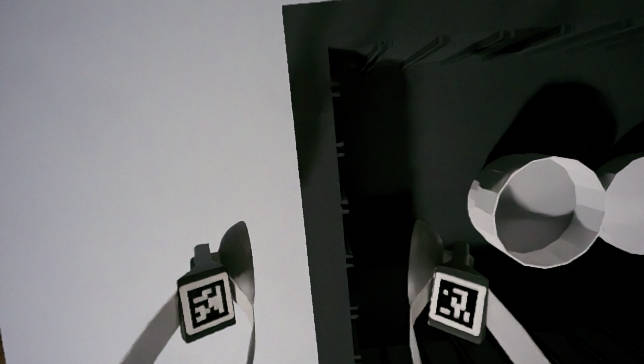

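Scene clock: 176.83 s.
r1.base_odometry: x=+0.188 y=+1.546 heading=+2.183 (m, m, rad; r1's odometry frame)
r1.turned_by_wheels: +0.000 (rad since the last result)
r1.turned_by_imu: +0.000 (rad since the last result)
r1.base_tilt: forward=-0.2 right=+0.9 (deg)
r1.lidar_m: 3.80 2.40 1.72 1.69 1.75 2.40 4.88 1.28 1.03 0.99 0.37 3.96
r1.head_depth_mm: 2587 - 851 696 591 1265 1108 / 2644 - 816 701 594 1256 1119 / 2661 - - 673 595 1259 1115 / 2668 2705 862 712 594 1269 1119 / 2670 2717 864 707 597 1199 1106 / 2705 2745 2106 725 598 1243 1119 / 2715 2713 2134 1742 1473 1274 1124
r1.base_status: not commanded
r1.joint_positions: lift_m=+0.895 arm_m=+0.324 wrist_yaw_rad=+0.000 wrist_pitch_rad=-1.529 wrist_roll_rad=+0.015 gripper_m=+0.049 head_pan_rad=-1.563 head_tilt_rad=-0.790
r1.joint_status: all done
r1.motor_effort: left_wheel=+0(0) right_wheel=+0(0) lift_m=+14(13) arm_m=-2(2) wrist_yaw_rad=+1(1) wrist_pitch_rad=+0(1) wrist_roll_rad=+1(1) gripper_m=-19(91) head_pan_rad=-2(4) head_tilt_rad=-7(6) (%)
r1.hand_pose: x=-0.0216 y=-0.4557 z=+0.7770 quat_wxyz=(+0.506, +0.486, -0.514, -0.494) (m; r1's base frame)
r1.wrist_depth_mm: 165 166 168 171 172 175 176 / 168 169 171 174 176 177 179 / 171 172 174 176 177 180 182 / 173 174 176 177 181 183 186 / 175 177 179 179 182 186 188 / 178 179 178 182 172 190 192 / 181 182 185 173 191 193 195
r2.base_odometry: x=+1.128 y=+0.439 heading=+1.229 (m, m, rad; r2's odometry frame)
r2.turned_by_wheels: +0.000 (rad since the last result)
r2.turned_by_imu: +0.000 (rad since the last result)
r2.base_tilt: forward=-1.9 right=-0.1 (deg)
r2.lidar_m: 4.49 2.32 1.70 1.64 1.70 2.34 4.23 0.56 0.41 0.40 0.41 0.57
r2.head_depth_mm: 2662 - 851 712 626 1280 1120 / 2629 1098 801 713 630 1282 1125 / - 993 868 715 630 1277 1123 / 2774 2950 850 718 632 1294 1129 / 2764 2910 834 720 637 1298 1137 / 2757 2911 895 725 640 1286 1131 / 2765 2912 899 727 640 1301 1141
r2.base_status: not commanded
r2.joint_positions: lift_m=+0.926 arm_m=+0.510 wrist_yaw_rad=+0.001 wrist_pitch_rad=-1.523 wrist_roll_rad=-1.568 gripper_m=+0.080 head_pan_rad=-1.563 head_tilt_rad=-0.790
r2.joint_status: all done
r2.motor_effort: left_wheel=-3(2) right_wheel=+2(2) lift_m=+17(58) arm_m=+2(2) wrist_yaw_rad=+1(1) wrist_pitch_rad=-4(4) wrist_roll_rad=-1(0) gripper_m=+1(1) head_pan_rad=-3(2) head_tilt_rad=-4(4) (%)
r2.hand_pose: x=-0.0214 y=-0.6429 z=+0.8074 quat_wxyz=(+0.724, +0.690, +0.000, -0.001) (m; r2's base frame)
r2.wrist_depth_mm: 188 190 192 107 150 162 180 / 193 193 194 110 195 195 195 / 198 198 201 112 199 198 201 / 202 205 206 115 206 204 185 / 209 207 209 118 208 208 192 / 215 215 214 122 214 216 197 / 219 218 223 125 223 222 223
pictures: none
No camera images: the call's "cameras" was empty. Leave "cameras" out to get every camera's image.

Scene clock: 181.57 s.
r1.base_odometry: x=+0.406 y=+1.235 heading=+2.183 (m, m, rad; r1's odometry frame)
r1.turned_by_wheels: +0.000 (rad since the last result)
r1.turned_by_imu: +0.000 (rad since the last result)
r1.base_tilt: forward=-0.1 right=+0.8 (deg)
r1.lidar_m: 4.17 2.36 1.75 1.69 1.75 2.40 4.51 0.92 1.02 0.99 1.02 0.62
r1.head_depth_mm: 2699 2655 850 624 591 1256 1109 / 2762 1051 777 679 592 1258 1116 / - - 776 680 594 1265 1116 / 695 1450 823 698 596 1253 1121 / 2689 2735 827 655 595 1265 1126 / 2687 2711 864 709 598 1266 1118 / 2691 2761 869 712 613 1274 1124
r1.base_status: done
r1.joint_positions: lift_m=+1.010 arm_m=+0.420 wrist_yaw_rad=+0.000 wrist_pitch_rad=-1.529 wrist_roll_rad=+0.015 gripper_m=+0.049 head_pan_rad=-1.563 head_tilt_rad=-0.790
r1.joint_status: all done
r1.motor_effort: left_wheel=+0(5) right_wheel=+0(4) lift_m=+24(29) arm_m=+3(3) wrist_yaw_rad=+1(1) wrist_pitch_rad=+0(0) wrist_roll_rad=+1(1) gripper_m=-15(19) head_pan_rad=-2(2) head_tilt_rad=-6(6) (%)
r1.hand_pose: x=-0.0216 y=-0.5513 z=+0.8914 quat_wxyz=(+0.506, +0.486, -0.514, -0.494) (m; r1's base frame)
r1.wrist_depth_mm: 267 234 271 277 279 210 289 / 271 226 276 262 283 214 295 / 275 219 281 268 286 219 300 / 282 214 287 287 291 225 305 / 287 212 175 176 294 227 310 / 292 207 178 179 162 224 315 / 294 232 300 173 306 264 321
r2.base_odometry: x=+1.128 y=+0.439 heading=+1.229 (m, m, rad; r2's odometry frame)
r2.turned_by_wheels: +0.000 (rad since the last result)
r2.turned_by_imu: +0.001 (rad since the last result)
r2.base_tilt: forward=-1.9 right=-0.1 (deg)
r2.lidar_m: 4.48 2.32 1.70 1.64 1.70 2.34 4.22 0.56 0.41 0.40 0.41 0.57
r2.head_depth_mm: 2671 - 845 709 627 1277 1121 / 2607 1100 799 716 631 1282 1125 / - 976 824 715 632 1279 1133 / 1407 1462 854 714 633 1294 1127 / 2726 2829 833 725 636 1289 1131 / 2769 2891 891 723 638 1291 1134 / 2777 2895 895 726 640 1301 1129
r2.base_status: not commanded
r2.joint_positions: lift_m=+0.926 arm_m=+0.510 wrist_yaw_rad=+0.003 wrist_pitch_rad=-1.520 wrist_roll_rad=-1.581 gripper_m=-0.029 head_pan_rad=-1.563 head_tilt_rad=-0.790
r2.joint_status: all done
r2.motor_effort: left_wheel=-2(2) right_wheel=+2(3) lift_m=+18(18) arm_m=+2(2) wrist_yaw_rad=-1(2) wrist_pitch_rad=-5(6) wrist_roll_rad=+4(4) gripper_m=-23(97) head_pan_rad=-3(3) head_tilt_rad=-4(4) (%)
r2.hand_pose: x=-0.0214 y=-0.6438 z=+0.8073 quat_wxyz=(+0.725, +0.689, +0.005, +0.004) (m; r2's base frame)
r2.wrist_depth_mm: 189 189 189 107 146 154 169 / 192 194 196 109 194 195 196 / 196 198 200 112 198 199 201 / 200 201 204 115 204 205 191 / 208 208 210 117 207 210 193 / 212 213 215 120 215 215 197 / 217 218 222 124 221 222 224
pictures: r1_head_camera (sideways: a quarter turn clockwise sets it upright), r1_wrist_camera, r2_wrist_camera
Images, in order (width x height): r1_head_camera 896x504, r1_wrist_camera 644x364, r2_wrist_camera 644x364.

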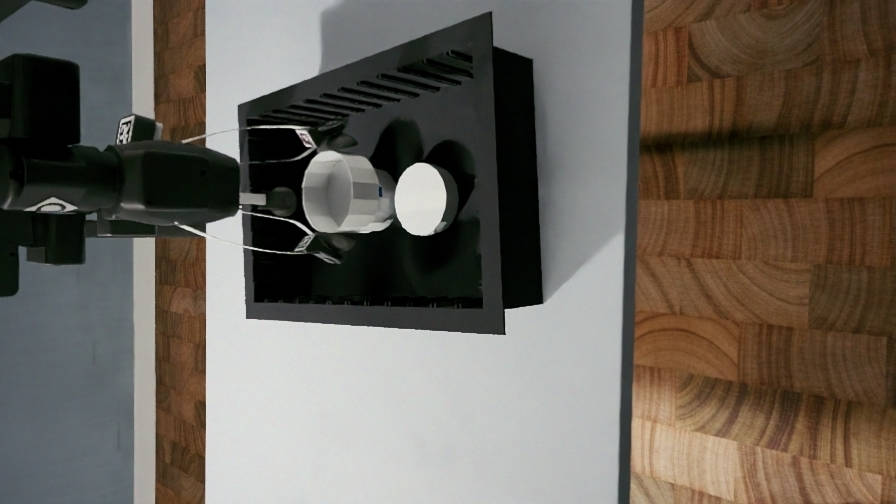

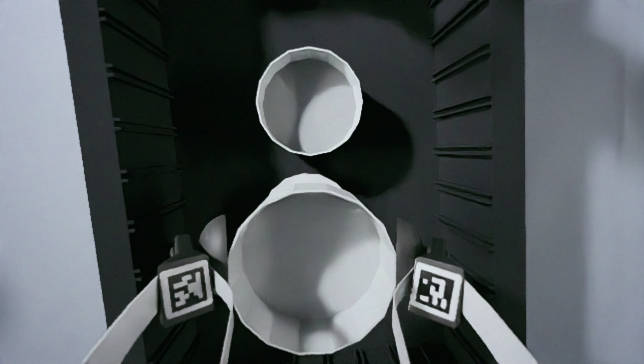

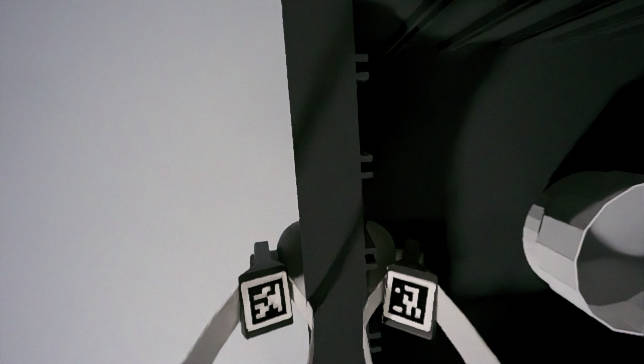

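execute_actions(
  actions=[
    {"r1":{"joints":{"lift_m":0.922}}},
  ],
  cameras=[],
)

execute_actions(
  actions=[
    {"r1":{"joints":{"gripper_m":0.105}}},
  ],
  cameras=[],
)

execute_actions(
  actions=[
    {"r1":{"joints":{"lift_m":1.0}}},
  ],
  cameras=[],
)

execute_actions(
  actions=[
    {"r1":{"base":{"translate_m":-0.015},"joints":{"arm_m":0.30,"wrist_roll_rad":1.57,"gripper_m":0.07}}},
  ],
  cameras=["r1_wrist_camera","r1_head_camera"],
)

Scene clock: 190.67 s.
r1.base_odometry: x=+0.406 y=+1.235 heading=+2.183 (m, m, rad; r1's odometry frame)
r1.turned_by_wheels: +0.000 (rad since the last result)
r1.turned_by_imu: +0.000 (rad since the last result)
r1.base_tilt: forward=-0.1 right=+1.0 (deg)
r1.lidar_m: 4.16 2.35 1.75 1.69 1.75 2.39 4.50 0.92 1.03 0.99 1.02 0.63
r1.head_depth_mm: 2534 - 824 623 589 1254 1117 / 2547 1008 778 678 592 1256 1119 / 631 - 775 680 594 1256 1115 / 696 1464 831 684 594 1260 1112 / 2687 2702 829 655 597 1266 1120 / 2705 2726 869 707 599 1273 1121 / 2735 2718 870 713 612 1282 1131
r1.base_status: not commanded
r1.joint_positions: lift_m=+0.922 arm_m=+0.420 wrist_yaw_rad=+0.000 wrist_pitch_rad=-1.529 wrist_roll_rad=+0.015 gripper_m=+0.049 head_pan_rad=-1.563 head_tilt_rad=-0.790
r1.joint_status: all done
r1.motor_effort: left_wheel=+0(0) right_wheel=+1(1) lift_m=+14(20) arm_m=+4(4) wrist_yaw_rad=-1(1) wrist_pitch_rad=+0(0) wrist_roll_rad=+1(1) gripper_m=-16(15) head_pan_rad=-2(3) head_tilt_rad=-5(5) (%)
r1.hand_pose: x=-0.0216 y=-0.5513 z=+0.8040 quat_wxyz=(+0.506, +0.486, -0.514, -0.494) (m; r1's base frame)
r1.wrist_depth_mm: 158 188 189 175 194 184 127 / 156 190 177 178 196 185 128 / 155 192 195 181 201 189 130 / 153 196 199 201 204 194 132 / 149 199 176 177 207 198 133 / 148 187 176 180 162 195 135 / 143 206 208 172 215 194 138
r2.base_odometry: x=+1.128 y=+0.439 heading=+1.229 (m, m, rad; r2's odometry frame)
r2.turned_by_wheels: +0.000 (rad since the last result)
r2.turned_by_imu: +0.001 (rad since the last result)
r2.base_tilt: forward=-1.9 right=-0.1 (deg)
r2.lidar_m: 4.48 2.31 1.70 1.64 1.70 2.34 4.23 0.56 0.41 0.40 0.41 0.57
r2.head_depth_mm: 2708 - 849 711 626 1280 1125 / 2605 1098 798 713 629 1282 1124 / - 976 820 716 631 1283 1127 / 729 1003 858 719 632 1285 1128 / 2748 2867 836 723 634 1291 1130 / 2752 2878 894 722 638 1295 1132 / 2795 2905 899 726 640 1297 1140
r2.base_status: not commanded
r2.joint_positions: lift_m=+0.926 arm_m=+0.510 wrist_yaw_rad=+0.003 wrist_pitch_rad=-1.520 wrist_roll_rad=-1.581 gripper_m=-0.029 head_pan_rad=-1.563 head_tilt_rad=-0.790
r2.joint_status: not commanded
r2.motor_effort: left_wheel=-1(2) right_wheel=+2(2) lift_m=+18(18) arm_m=+2(2) wrist_yaw_rad=-1(1) wrist_pitch_rad=-5(5) wrist_roll_rad=+3(4) gripper_m=-23(23) head_pan_rad=-3(2) head_tilt_rad=-4(4) (%)
r2.hand_pose: x=-0.0214 y=-0.6438 z=+0.8073 quat_wxyz=(+0.725, +0.689, +0.005, +0.004) (m; r2's base frame)
r2.wrist_depth_mm: 189 189 190 107 145 155 168 / 193 191 195 109 193 195 197 / 198 197 199 112 197 200 201 / 202 204 203 115 206 207 189 / 207 208 207 117 211 210 192 / 213 214 214 120 214 217 197 / 217 219 221 125 222 221 224
pictures: none
No camera images: the call's "cameras" was empty. Leave "cameras" out to get every camera's image.

Scene clock: 191.73 s.
r1.base_odometry: x=+0.406 y=+1.235 heading=+2.183 (m, m, rad; r1's odometry frame)
r1.turned_by_wheels: +0.000 (rad since the last result)
r1.turned_by_imu: +0.000 (rad since the last result)
r1.base_tilt: forward=-0.1 right=+1.0 (deg)
r1.lidar_m: 4.18 2.35 1.75 1.69 1.74 2.39 4.50 0.92 1.03 0.99 1.03 0.63
r1.head_depth_mm: 2540 - 826 623 590 1259 1118 / 2506 1012 781 676 593 1258 1116 / 629 - 777 680 593 1263 1114 / 694 1468 829 688 595 1264 1121 / 2691 2728 831 656 598 1264 1121 / 2696 2718 866 708 599 1269 1123 / 2754 2758 871 710 613 1277 1116
r1.base_status: not commanded
r1.joint_positions: lift_m=+0.922 arm_m=+0.420 wrist_yaw_rad=+0.000 wrist_pitch_rad=-1.529 wrist_roll_rad=+0.015 gripper_m=+0.105 head_pan_rad=-1.563 head_tilt_rad=-0.790
r1.joint_status: all done
r1.motor_effort: left_wheel=+0(0) right_wheel=+0(0) lift_m=+14(14) arm_m=+3(4) wrist_yaw_rad=+0(1) wrist_pitch_rad=+0(0) wrist_roll_rad=+1(1) gripper_m=+0(79) head_pan_rad=-3(2) head_tilt_rad=-6(5) (%)
r1.hand_pose: x=-0.0216 y=-0.5513 z=+0.8040 quat_wxyz=(+0.506, +0.486, -0.514, -0.494) (m; r1's base frame)
r1.wrist_depth_mm: 158 188 188 175 195 183 127 / 156 191 178 178 198 185 128 / 155 193 195 180 202 190 130 / 153 197 199 200 205 195 132 / 149 198 180 181 207 198 133 / 148 179 181 183 183 187 135 / 141 205 208 178 215 216 138
r2.base_odometry: x=+1.128 y=+0.439 heading=+1.229 (m, m, rad; r2's odometry frame)
r2.turned_by_wheels: +0.000 (rad since the last result)
r2.turned_by_imu: +0.000 (rad since the last result)
r2.base_tilt: forward=-1.9 right=-0.1 (deg)
r2.lidar_m: 4.49 2.32 1.70 1.64 1.70 2.34 4.23 0.56 0.41 0.40 0.41 0.57
r2.head_depth_mm: 2696 - 848 709 627 1283 1127 / 2610 1098 803 715 630 1282 1122 / - 973 822 715 631 1291 1129 / 728 1021 862 716 634 1285 1137 / 2768 2853 836 721 635 1295 1127 / 2784 2916 894 725 639 1295 1135 / 2813 2898 897 723 639 1298 1135
r2.base_status: not commanded
r2.joint_positions: lift_m=+0.926 arm_m=+0.510 wrist_yaw_rad=+0.003 wrist_pitch_rad=-1.519 wrist_roll_rad=-1.581 gripper_m=-0.029 head_pan_rad=-1.563 head_tilt_rad=-0.790
r2.joint_status: not commanded
r2.motor_effort: left_wheel=-2(1) right_wheel=+2(2) lift_m=+19(19) arm_m=+2(2) wrist_yaw_rad=-1(2) wrist_pitch_rad=-6(6) wrist_roll_rad=+4(4) gripper_m=-23(24) head_pan_rad=-3(2) head_tilt_rad=-4(4) (%)
r2.hand_pose: x=-0.0214 y=-0.6439 z=+0.8073 quat_wxyz=(+0.725, +0.689, +0.005, +0.004) (m; r2's base frame)
r2.wrist_depth_mm: 188 189 189 107 146 155 169 / 192 193 194 109 194 195 196 / 197 198 198 112 198 200 200 / 202 204 204 115 204 203 190 / 208 209 210 118 209 210 191 / 212 213 214 121 213 217 196 / 219 218 220 125 221 222 222
pictures: none
No camera images: the call's "cameras" was empty. Leave "cameras" out to get every camera's image.

Scene clock: 193.27 s.
r1.base_odometry: x=+0.406 y=+1.235 heading=+2.183 (m, m, rad; r1's odometry frame)
r1.turned_by_wheels: +0.000 (rad since the last result)
r1.turned_by_imu: +0.000 (rad since the last result)
r1.base_tilt: forward=-0.1 right=+0.9 (deg)
r1.lidar_m: 4.18 2.35 1.75 1.69 1.75 2.40 4.49 0.92 1.03 0.99 1.03 0.62
r1.head_depth_mm: 2683 2673 851 623 591 1258 1112 / 2762 1055 770 679 592 1251 1114 / - - 825 680 593 1260 1117 / 695 1262 826 699 596 1265 1117 / 2656 2682 829 657 597 1264 1118 / 2710 2725 866 708 600 1272 1125 / 2709 2712 872 711 614 1274 1132
r1.base_status: not commanded
r1.joint_positions: lift_m=+1.000 arm_m=+0.420 wrist_yaw_rad=+0.000 wrist_pitch_rad=-1.529 wrist_roll_rad=+0.015 gripper_m=+0.105 head_pan_rad=-1.563 head_tilt_rad=-0.790
r1.joint_status: all done
r1.motor_effort: left_wheel=+0(0) right_wheel=+0(0) lift_m=+24(28) arm_m=+3(4) wrist_yaw_rad=-1(2) wrist_pitch_rad=+0(0) wrist_roll_rad=+1(1) gripper_m=+1(0) head_pan_rad=-3(4) head_tilt_rad=-6(5) (%)
r1.hand_pose: x=-0.0216 y=-0.5513 z=+0.8814 quat_wxyz=(+0.506, +0.486, -0.514, -0.494) (m; r1's base frame)
r1.wrist_depth_mm: 179 232 264 266 267 195 280 / 181 224 268 254 274 200 286 / 265 220 272 257 278 204 289 / 270 215 275 277 283 208 291 / 276 203 280 259 287 212 297 / 282 194 286 289 292 206 301 / 287 210 290 296 297 237 307
r2.base_odometry: x=+1.128 y=+0.439 heading=+1.229 (m, m, rad; r2's odometry frame)
r2.turned_by_wheels: +0.000 (rad since the last result)
r2.turned_by_imu: +0.000 (rad since the last result)
r2.base_tilt: forward=-1.9 right=-0.1 (deg)
r2.lidar_m: 4.48 2.32 1.70 1.64 1.70 2.34 4.22 0.56 0.41 0.40 0.41 0.57
r2.head_depth_mm: 2710 - 849 711 627 1274 1129 / 2576 1096 800 715 632 1275 1123 / - 974 822 716 631 1281 1131 / 2629 1052 858 720 633 1288 1129 / 2761 2874 832 720 636 1289 1138 / 2724 2899 899 725 638 1296 1134 / 2748 2897 898 727 637 1296 1136
r2.base_status: not commanded
r2.joint_positions: lift_m=+0.926 arm_m=+0.510 wrist_yaw_rad=+0.003 wrist_pitch_rad=-1.519 wrist_roll_rad=-1.581 gripper_m=-0.029 head_pan_rad=-1.563 head_tilt_rad=-0.790
r2.joint_status: not commanded
r2.motor_effort: left_wheel=-2(2) right_wheel=+1(1) lift_m=+19(19) arm_m=+2(2) wrist_yaw_rad=-1(2) wrist_pitch_rad=-6(6) wrist_roll_rad=+4(4) gripper_m=-23(23) head_pan_rad=-3(2) head_tilt_rad=-4(4) (%)
r2.hand_pose: x=-0.0214 y=-0.6439 z=+0.8073 quat_wxyz=(+0.725, +0.689, +0.005, +0.004) (m; r2's base frame)
r2.wrist_depth_mm: 189 187 191 107 145 154 169 / 193 194 195 109 194 194 195 / 197 197 199 112 201 201 202 / 203 202 203 115 205 204 189 / 205 207 208 118 210 210 192 / 213 213 213 121 214 217 196 / 217 220 221 125 223 222 224
pictures: none
No camera images: the call's "cameras" was empty. Leave "cameras" out to get every camera's image.

Scene clock: 195.40 s.
r1.base_odometry: x=+0.415 y=+1.223 heading=+2.183 (m, m, rad; r1's odometry frame)
r1.turned_by_wheels: +0.000 (rad since the last result)
r1.turned_by_imu: +0.000 (rad since the last result)
r1.base_tilt: forward=-0.1 right=+0.9 (deg)
r1.lidar_m: 4.18 2.35 1.75 1.69 1.75 2.40 4.49 0.91 1.03 0.99 1.02 0.64
r1.head_depth_mm: 2605 2638 840 664 591 1254 1117 / - - 777 666 593 1257 1120 / - - 801 676 593 1263 1119 / 653 1067 830 684 596 1265 1116 / 2712 2730 824 636 597 1267 1121 / 2699 2689 865 709 599 1270 1119 / 2716 2730 870 712 613 1277 1124
r1.base_status: done
r1.joint_positions: lift_m=+1.000 arm_m=+0.300 wrist_yaw_rad=+0.000 wrist_pitch_rad=-1.529 wrist_roll_rad=+1.563 gripper_m=+0.070 head_pan_rad=-1.563 head_tilt_rad=-0.790
r1.joint_status: all done
r1.motor_effort: left_wheel=+0(3) right_wheel=+0(5) lift_m=+24(24) arm_m=-2(3) wrist_yaw_rad=-1(0) wrist_pitch_rad=+0(0) wrist_roll_rad=+4(4) gripper_m=+0(81) head_pan_rad=-3(3) head_tilt_rad=-6(4) (%)
r1.hand_pose: x=-0.0215 y=-0.4315 z=+0.8814 quat_wxyz=(+0.003, +0.002, -0.721, -0.693) (m; r1's base frame)
r1.wrist_depth_mm: 181 181 180 180 263 985 983 / 237 258 268 252 267 - - / 273 273 273 269 276 - - / 262 277 277 279 280 - - / 268 260 283 287 285 - - / 290 289 291 290 - - - / 295 299 295 275 301 - -
r2.base_odometry: x=+1.128 y=+0.439 heading=+1.229 (m, m, rad; r2's odometry frame)
r2.turned_by_wheels: +0.000 (rad since the last result)
r2.turned_by_imu: +0.000 (rad since the last result)
r2.base_tilt: forward=-2.0 right=-0.1 (deg)
r2.lidar_m: 4.48 2.32 1.70 1.64 1.70 2.34 4.22 0.57 0.41 0.40 0.41 0.57
r2.head_depth_mm: 2729 - 850 711 625 1266 1119 / 2591 1102 802 716 629 1284 1126 / - 994 824 718 631 1286 1134 / 1355 1049 854 719 633 1283 1136 / 2764 2874 830 722 634 1296 1130 / 2753 2877 894 726 637 1293 1139 / 2740 2934 898 728 639 1302 1141
r2.base_status: not commanded
r2.joint_positions: lift_m=+0.926 arm_m=+0.510 wrist_yaw_rad=+0.003 wrist_pitch_rad=-1.519 wrist_roll_rad=-1.581 gripper_m=-0.029 head_pan_rad=-1.563 head_tilt_rad=-0.790
r2.joint_status: not commanded
r2.motor_effort: left_wheel=-2(2) right_wheel=+2(2) lift_m=+19(19) arm_m=+2(2) wrist_yaw_rad=-1(1) wrist_pitch_rad=-5(6) wrist_roll_rad=+4(4) gripper_m=-23(23) head_pan_rad=-3(2) head_tilt_rad=-4(4) (%)
r2.hand_pose: x=-0.0214 y=-0.6439 z=+0.8073 quat_wxyz=(+0.725, +0.689, +0.005, +0.004) (m; r2's base frame)
r2.wrist_depth_mm: 188 189 190 107 145 155 168 / 192 193 194 110 195 196 195 / 197 198 199 113 199 201 201 / 201 203 205 115 204 203 190 / 206 207 209 118 209 209 192 / 212 213 214 120 213 215 198 / 219 221 221 125 222 222 223
pictures: r1_head_camera (sideways: a quarter turn clockwise sets it upright), r1_wrist_camera
Images, in order (width x height): r1_head_camera 896x504, r1_wrist_camera 644x364.

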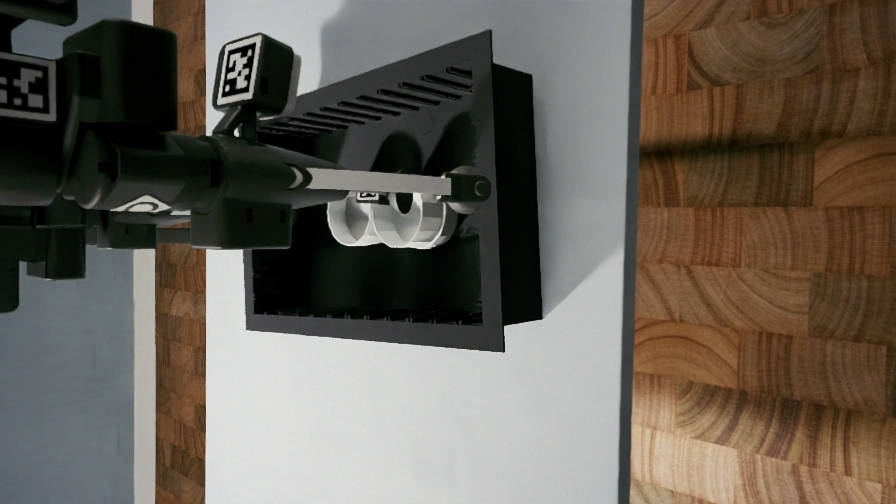

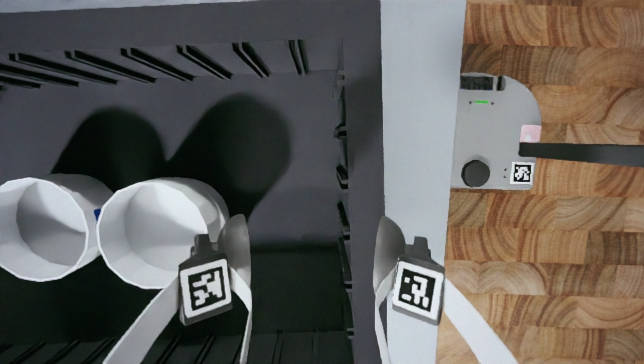

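Flange centre is ~55 px right → retract ~0.03.

execute_actions(
  actions=[
    {"r1":{"joints":{"arm_m":0.27}}},
  ],
  cameras=[],
)

execute_actions(
  actions=[
    {"r1":{"joints":{"lift_m":0.93}}},
  ],
  cameras=["r1_wrist_camera"],
)

Scene clock: 200.37 s.
r1.base_odometry: x=+0.415 y=+1.223 heading=+2.183 (m, m, rad; r1's odometry frame)
r1.turned_by_wheels: +0.000 (rad since the last result)
r1.turned_by_imu: +0.000 (rad since the last result)
r1.base_tilt: forward=-0.1 right=+0.9 (deg)
r1.lidar_m: 4.16 2.36 1.74 1.68 1.75 2.39 4.51 0.91 1.03 0.99 1.03 0.64
r1.head_depth_mm: - 1025 825 663 590 1264 1106 / - - 769 667 591 1263 1115 / - - - 696 593 1255 1114 / 653 1292 823 682 597 1262 1119 / 2686 2698 822 637 596 1271 1122 / 2716 2707 868 708 598 1266 1126 / 2695 2704 867 712 613 1273 1126
r1.base_status: not commanded
r1.joint_positions: lift_m=+1.000 arm_m=+0.270 wrist_yaw_rad=+0.000 wrist_pitch_rad=-1.529 wrist_roll_rad=+1.564 gripper_m=+0.070 head_pan_rad=-1.563 head_tilt_rad=-0.790
r1.joint_status: all done
r1.motor_effort: left_wheel=+0(0) right_wheel=+0(1) lift_m=+24(24) arm_m=-2(2) wrist_yaw_rad=+0(0) wrist_pitch_rad=+0(0) wrist_roll_rad=+4(4) gripper_m=+0(0) head_pan_rad=-3(3) head_tilt_rad=-4(6) (%)
r1.hand_pose: x=-0.0215 y=-0.4015 z=+0.8814 quat_wxyz=(+0.003, +0.002, -0.721, -0.693) (m; r1's base frame)
r1.wrist_depth_mm: 181 180 180 181 265 1000 992 / 254 268 266 268 267 - - / 273 273 273 274 276 - - / 275 258 277 279 284 - - / 244 261 287 285 - - - / 294 290 292 290 - - - / 298 298 295 268 - - -
r2.base_odometry: x=+1.128 y=+0.439 heading=+1.229 (m, m, rad; r2's odometry frame)
r2.turned_by_wheels: +0.000 (rad since the last result)
r2.turned_by_imu: +0.001 (rad since the last result)
r2.base_tilt: forward=-1.9 right=-0.1 (deg)
r2.lidar_m: 4.48 2.31 1.70 1.64 1.70 2.34 4.25 0.56 0.41 0.40 0.41 0.57
r2.head_depth_mm: 2713 - 847 712 627 1273 1125 / 2611 1096 799 711 629 1290 1123 / - 993 820 717 632 1288 1124 / 1329 1050 861 718 633 1294 1133 / 2751 2857 832 723 636 1288 1132 / 2763 2902 896 727 639 1294 1134 / 2754 2928 896 724 641 1296 1138
r2.base_status: not commanded
r2.joint_positions: lift_m=+0.926 arm_m=+0.510 wrist_yaw_rad=+0.003 wrist_pitch_rad=-1.519 wrist_roll_rad=-1.581 gripper_m=-0.029 head_pan_rad=-1.563 head_tilt_rad=-0.790
r2.joint_status: not commanded
r2.motor_effort: left_wheel=-2(2) right_wheel=+1(2) lift_m=+18(19) arm_m=+2(2) wrist_yaw_rad=-3(2) wrist_pitch_rad=-6(6) wrist_roll_rad=+4(4) gripper_m=-24(23) head_pan_rad=-3(2) head_tilt_rad=-4(4) (%)
r2.hand_pose: x=-0.0214 y=-0.6439 z=+0.8073 quat_wxyz=(+0.725, +0.689, +0.005, +0.004) (m; r2's base frame)
r2.wrist_depth_mm: 188 188 189 107 145 154 169 / 193 194 194 109 194 196 197 / 196 197 199 112 199 200 201 / 200 202 205 115 203 206 189 / 208 208 210 117 208 210 191 / 212 215 214 121 214 216 197 / 218 220 221 124 223 221 223
pictures: none
No camera images: the call's "cameras" was empty. Leave "cameras" out to get every camera's image.

Scene clock: 201.83 s.
r1.base_odometry: x=+0.415 y=+1.223 heading=+2.183 (m, m, rad; r1's odometry frame)
r1.turned_by_wheels: +0.000 (rad since the last result)
r1.turned_by_imu: +0.000 (rad since the last result)
r1.base_tilt: forward=-0.2 right=+1.0 (deg)
r1.lidar_m: 4.19 2.36 1.75 1.69 1.74 2.39 4.49 0.91 1.02 0.99 1.02 0.64
r1.head_depth_mm: 2599 - 851 669 591 1257 1114 / 2610 - - 665 592 1255 1113 / 2574 - - 680 582 1265 1118 / 654 1063 829 683 597 1266 1121 / 2672 2685 821 637 597 1266 1123 / 2731 2728 863 707 599 1274 1127 / 2719 2739 869 709 614 1280 1127
r1.base_status: not commanded
r1.joint_positions: lift_m=+0.930 arm_m=+0.270 wrist_yaw_rad=+0.000 wrist_pitch_rad=-1.529 wrist_roll_rad=+1.564 gripper_m=+0.070 head_pan_rad=-1.563 head_tilt_rad=-0.790
r1.joint_status: all done
r1.motor_effort: left_wheel=+0(0) right_wheel=+0(0) lift_m=+14(20) arm_m=-2(2) wrist_yaw_rad=+0(0) wrist_pitch_rad=+0(1) wrist_roll_rad=+4(4) gripper_m=+0(1) head_pan_rad=-3(3) head_tilt_rad=-5(6) (%)
r1.hand_pose: x=-0.0215 y=-0.4015 z=+0.8120 quat_wxyz=(+0.003, +0.002, -0.721, -0.693) (m; r1's base frame)
r1.wrist_depth_mm: 151 155 151 115 199 936 914 / 200 200 199 117 202 946 926 / 204 205 204 120 207 - 957 / 206 207 209 123 212 986 974 / 190 195 214 126 216 - - / 192 195 219 129 - - - / 194 224 225 132 228 - -
r2.base_odometry: x=+1.128 y=+0.439 heading=+1.229 (m, m, rad; r2's odometry frame)
r2.turned_by_wheels: +0.000 (rad since the last result)
r2.turned_by_imu: +0.000 (rad since the last result)
r2.base_tilt: forward=-1.9 right=-0.1 (deg)
r2.lidar_m: 4.48 2.31 1.70 1.64 1.70 2.33 4.23 0.56 0.41 0.40 0.41 0.57
r2.head_depth_mm: 2692 - 843 709 628 1280 1121 / 2626 1093 801 716 631 1284 1124 / - 995 824 719 632 1284 1124 / 888 1453 854 717 632 1298 1123 / 2764 2907 837 723 635 1291 1129 / 2782 2917 892 722 640 1287 1130 / 2765 2946 893 723 639 1304 1143
r2.base_status: not commanded
r2.joint_positions: lift_m=+0.926 arm_m=+0.510 wrist_yaw_rad=+0.003 wrist_pitch_rad=-1.519 wrist_roll_rad=-1.581 gripper_m=-0.029 head_pan_rad=-1.563 head_tilt_rad=-0.790
r2.joint_status: not commanded
r2.motor_effort: left_wheel=-1(1) right_wheel=+2(1) lift_m=+19(19) arm_m=+2(2) wrist_yaw_rad=-1(2) wrist_pitch_rad=-6(5) wrist_roll_rad=+4(4) gripper_m=-23(23) head_pan_rad=-2(3) head_tilt_rad=-4(4) (%)
r2.hand_pose: x=-0.0214 y=-0.6439 z=+0.8073 quat_wxyz=(+0.725, +0.689, +0.005, +0.004) (m; r2's base frame)
r2.wrist_depth_mm: 187 189 190 107 145 155 169 / 190 194 193 109 193 195 197 / 196 197 199 112 199 200 201 / 202 203 204 115 205 203 190 / 205 209 208 118 207 209 191 / 211 213 215 121 214 217 197 / 216 218 221 125 223 222 224
pictures: r1_wrist_camera
Images, in order (width x height): r1_wrist_camera 644x364.

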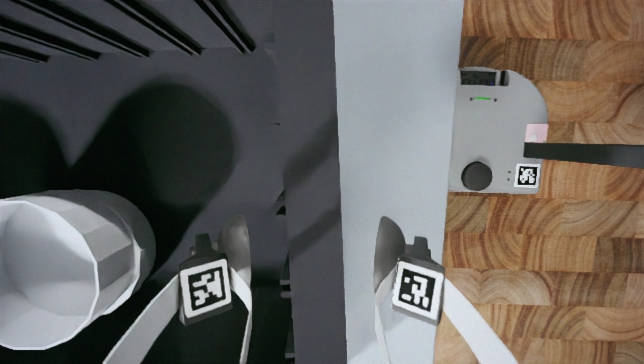

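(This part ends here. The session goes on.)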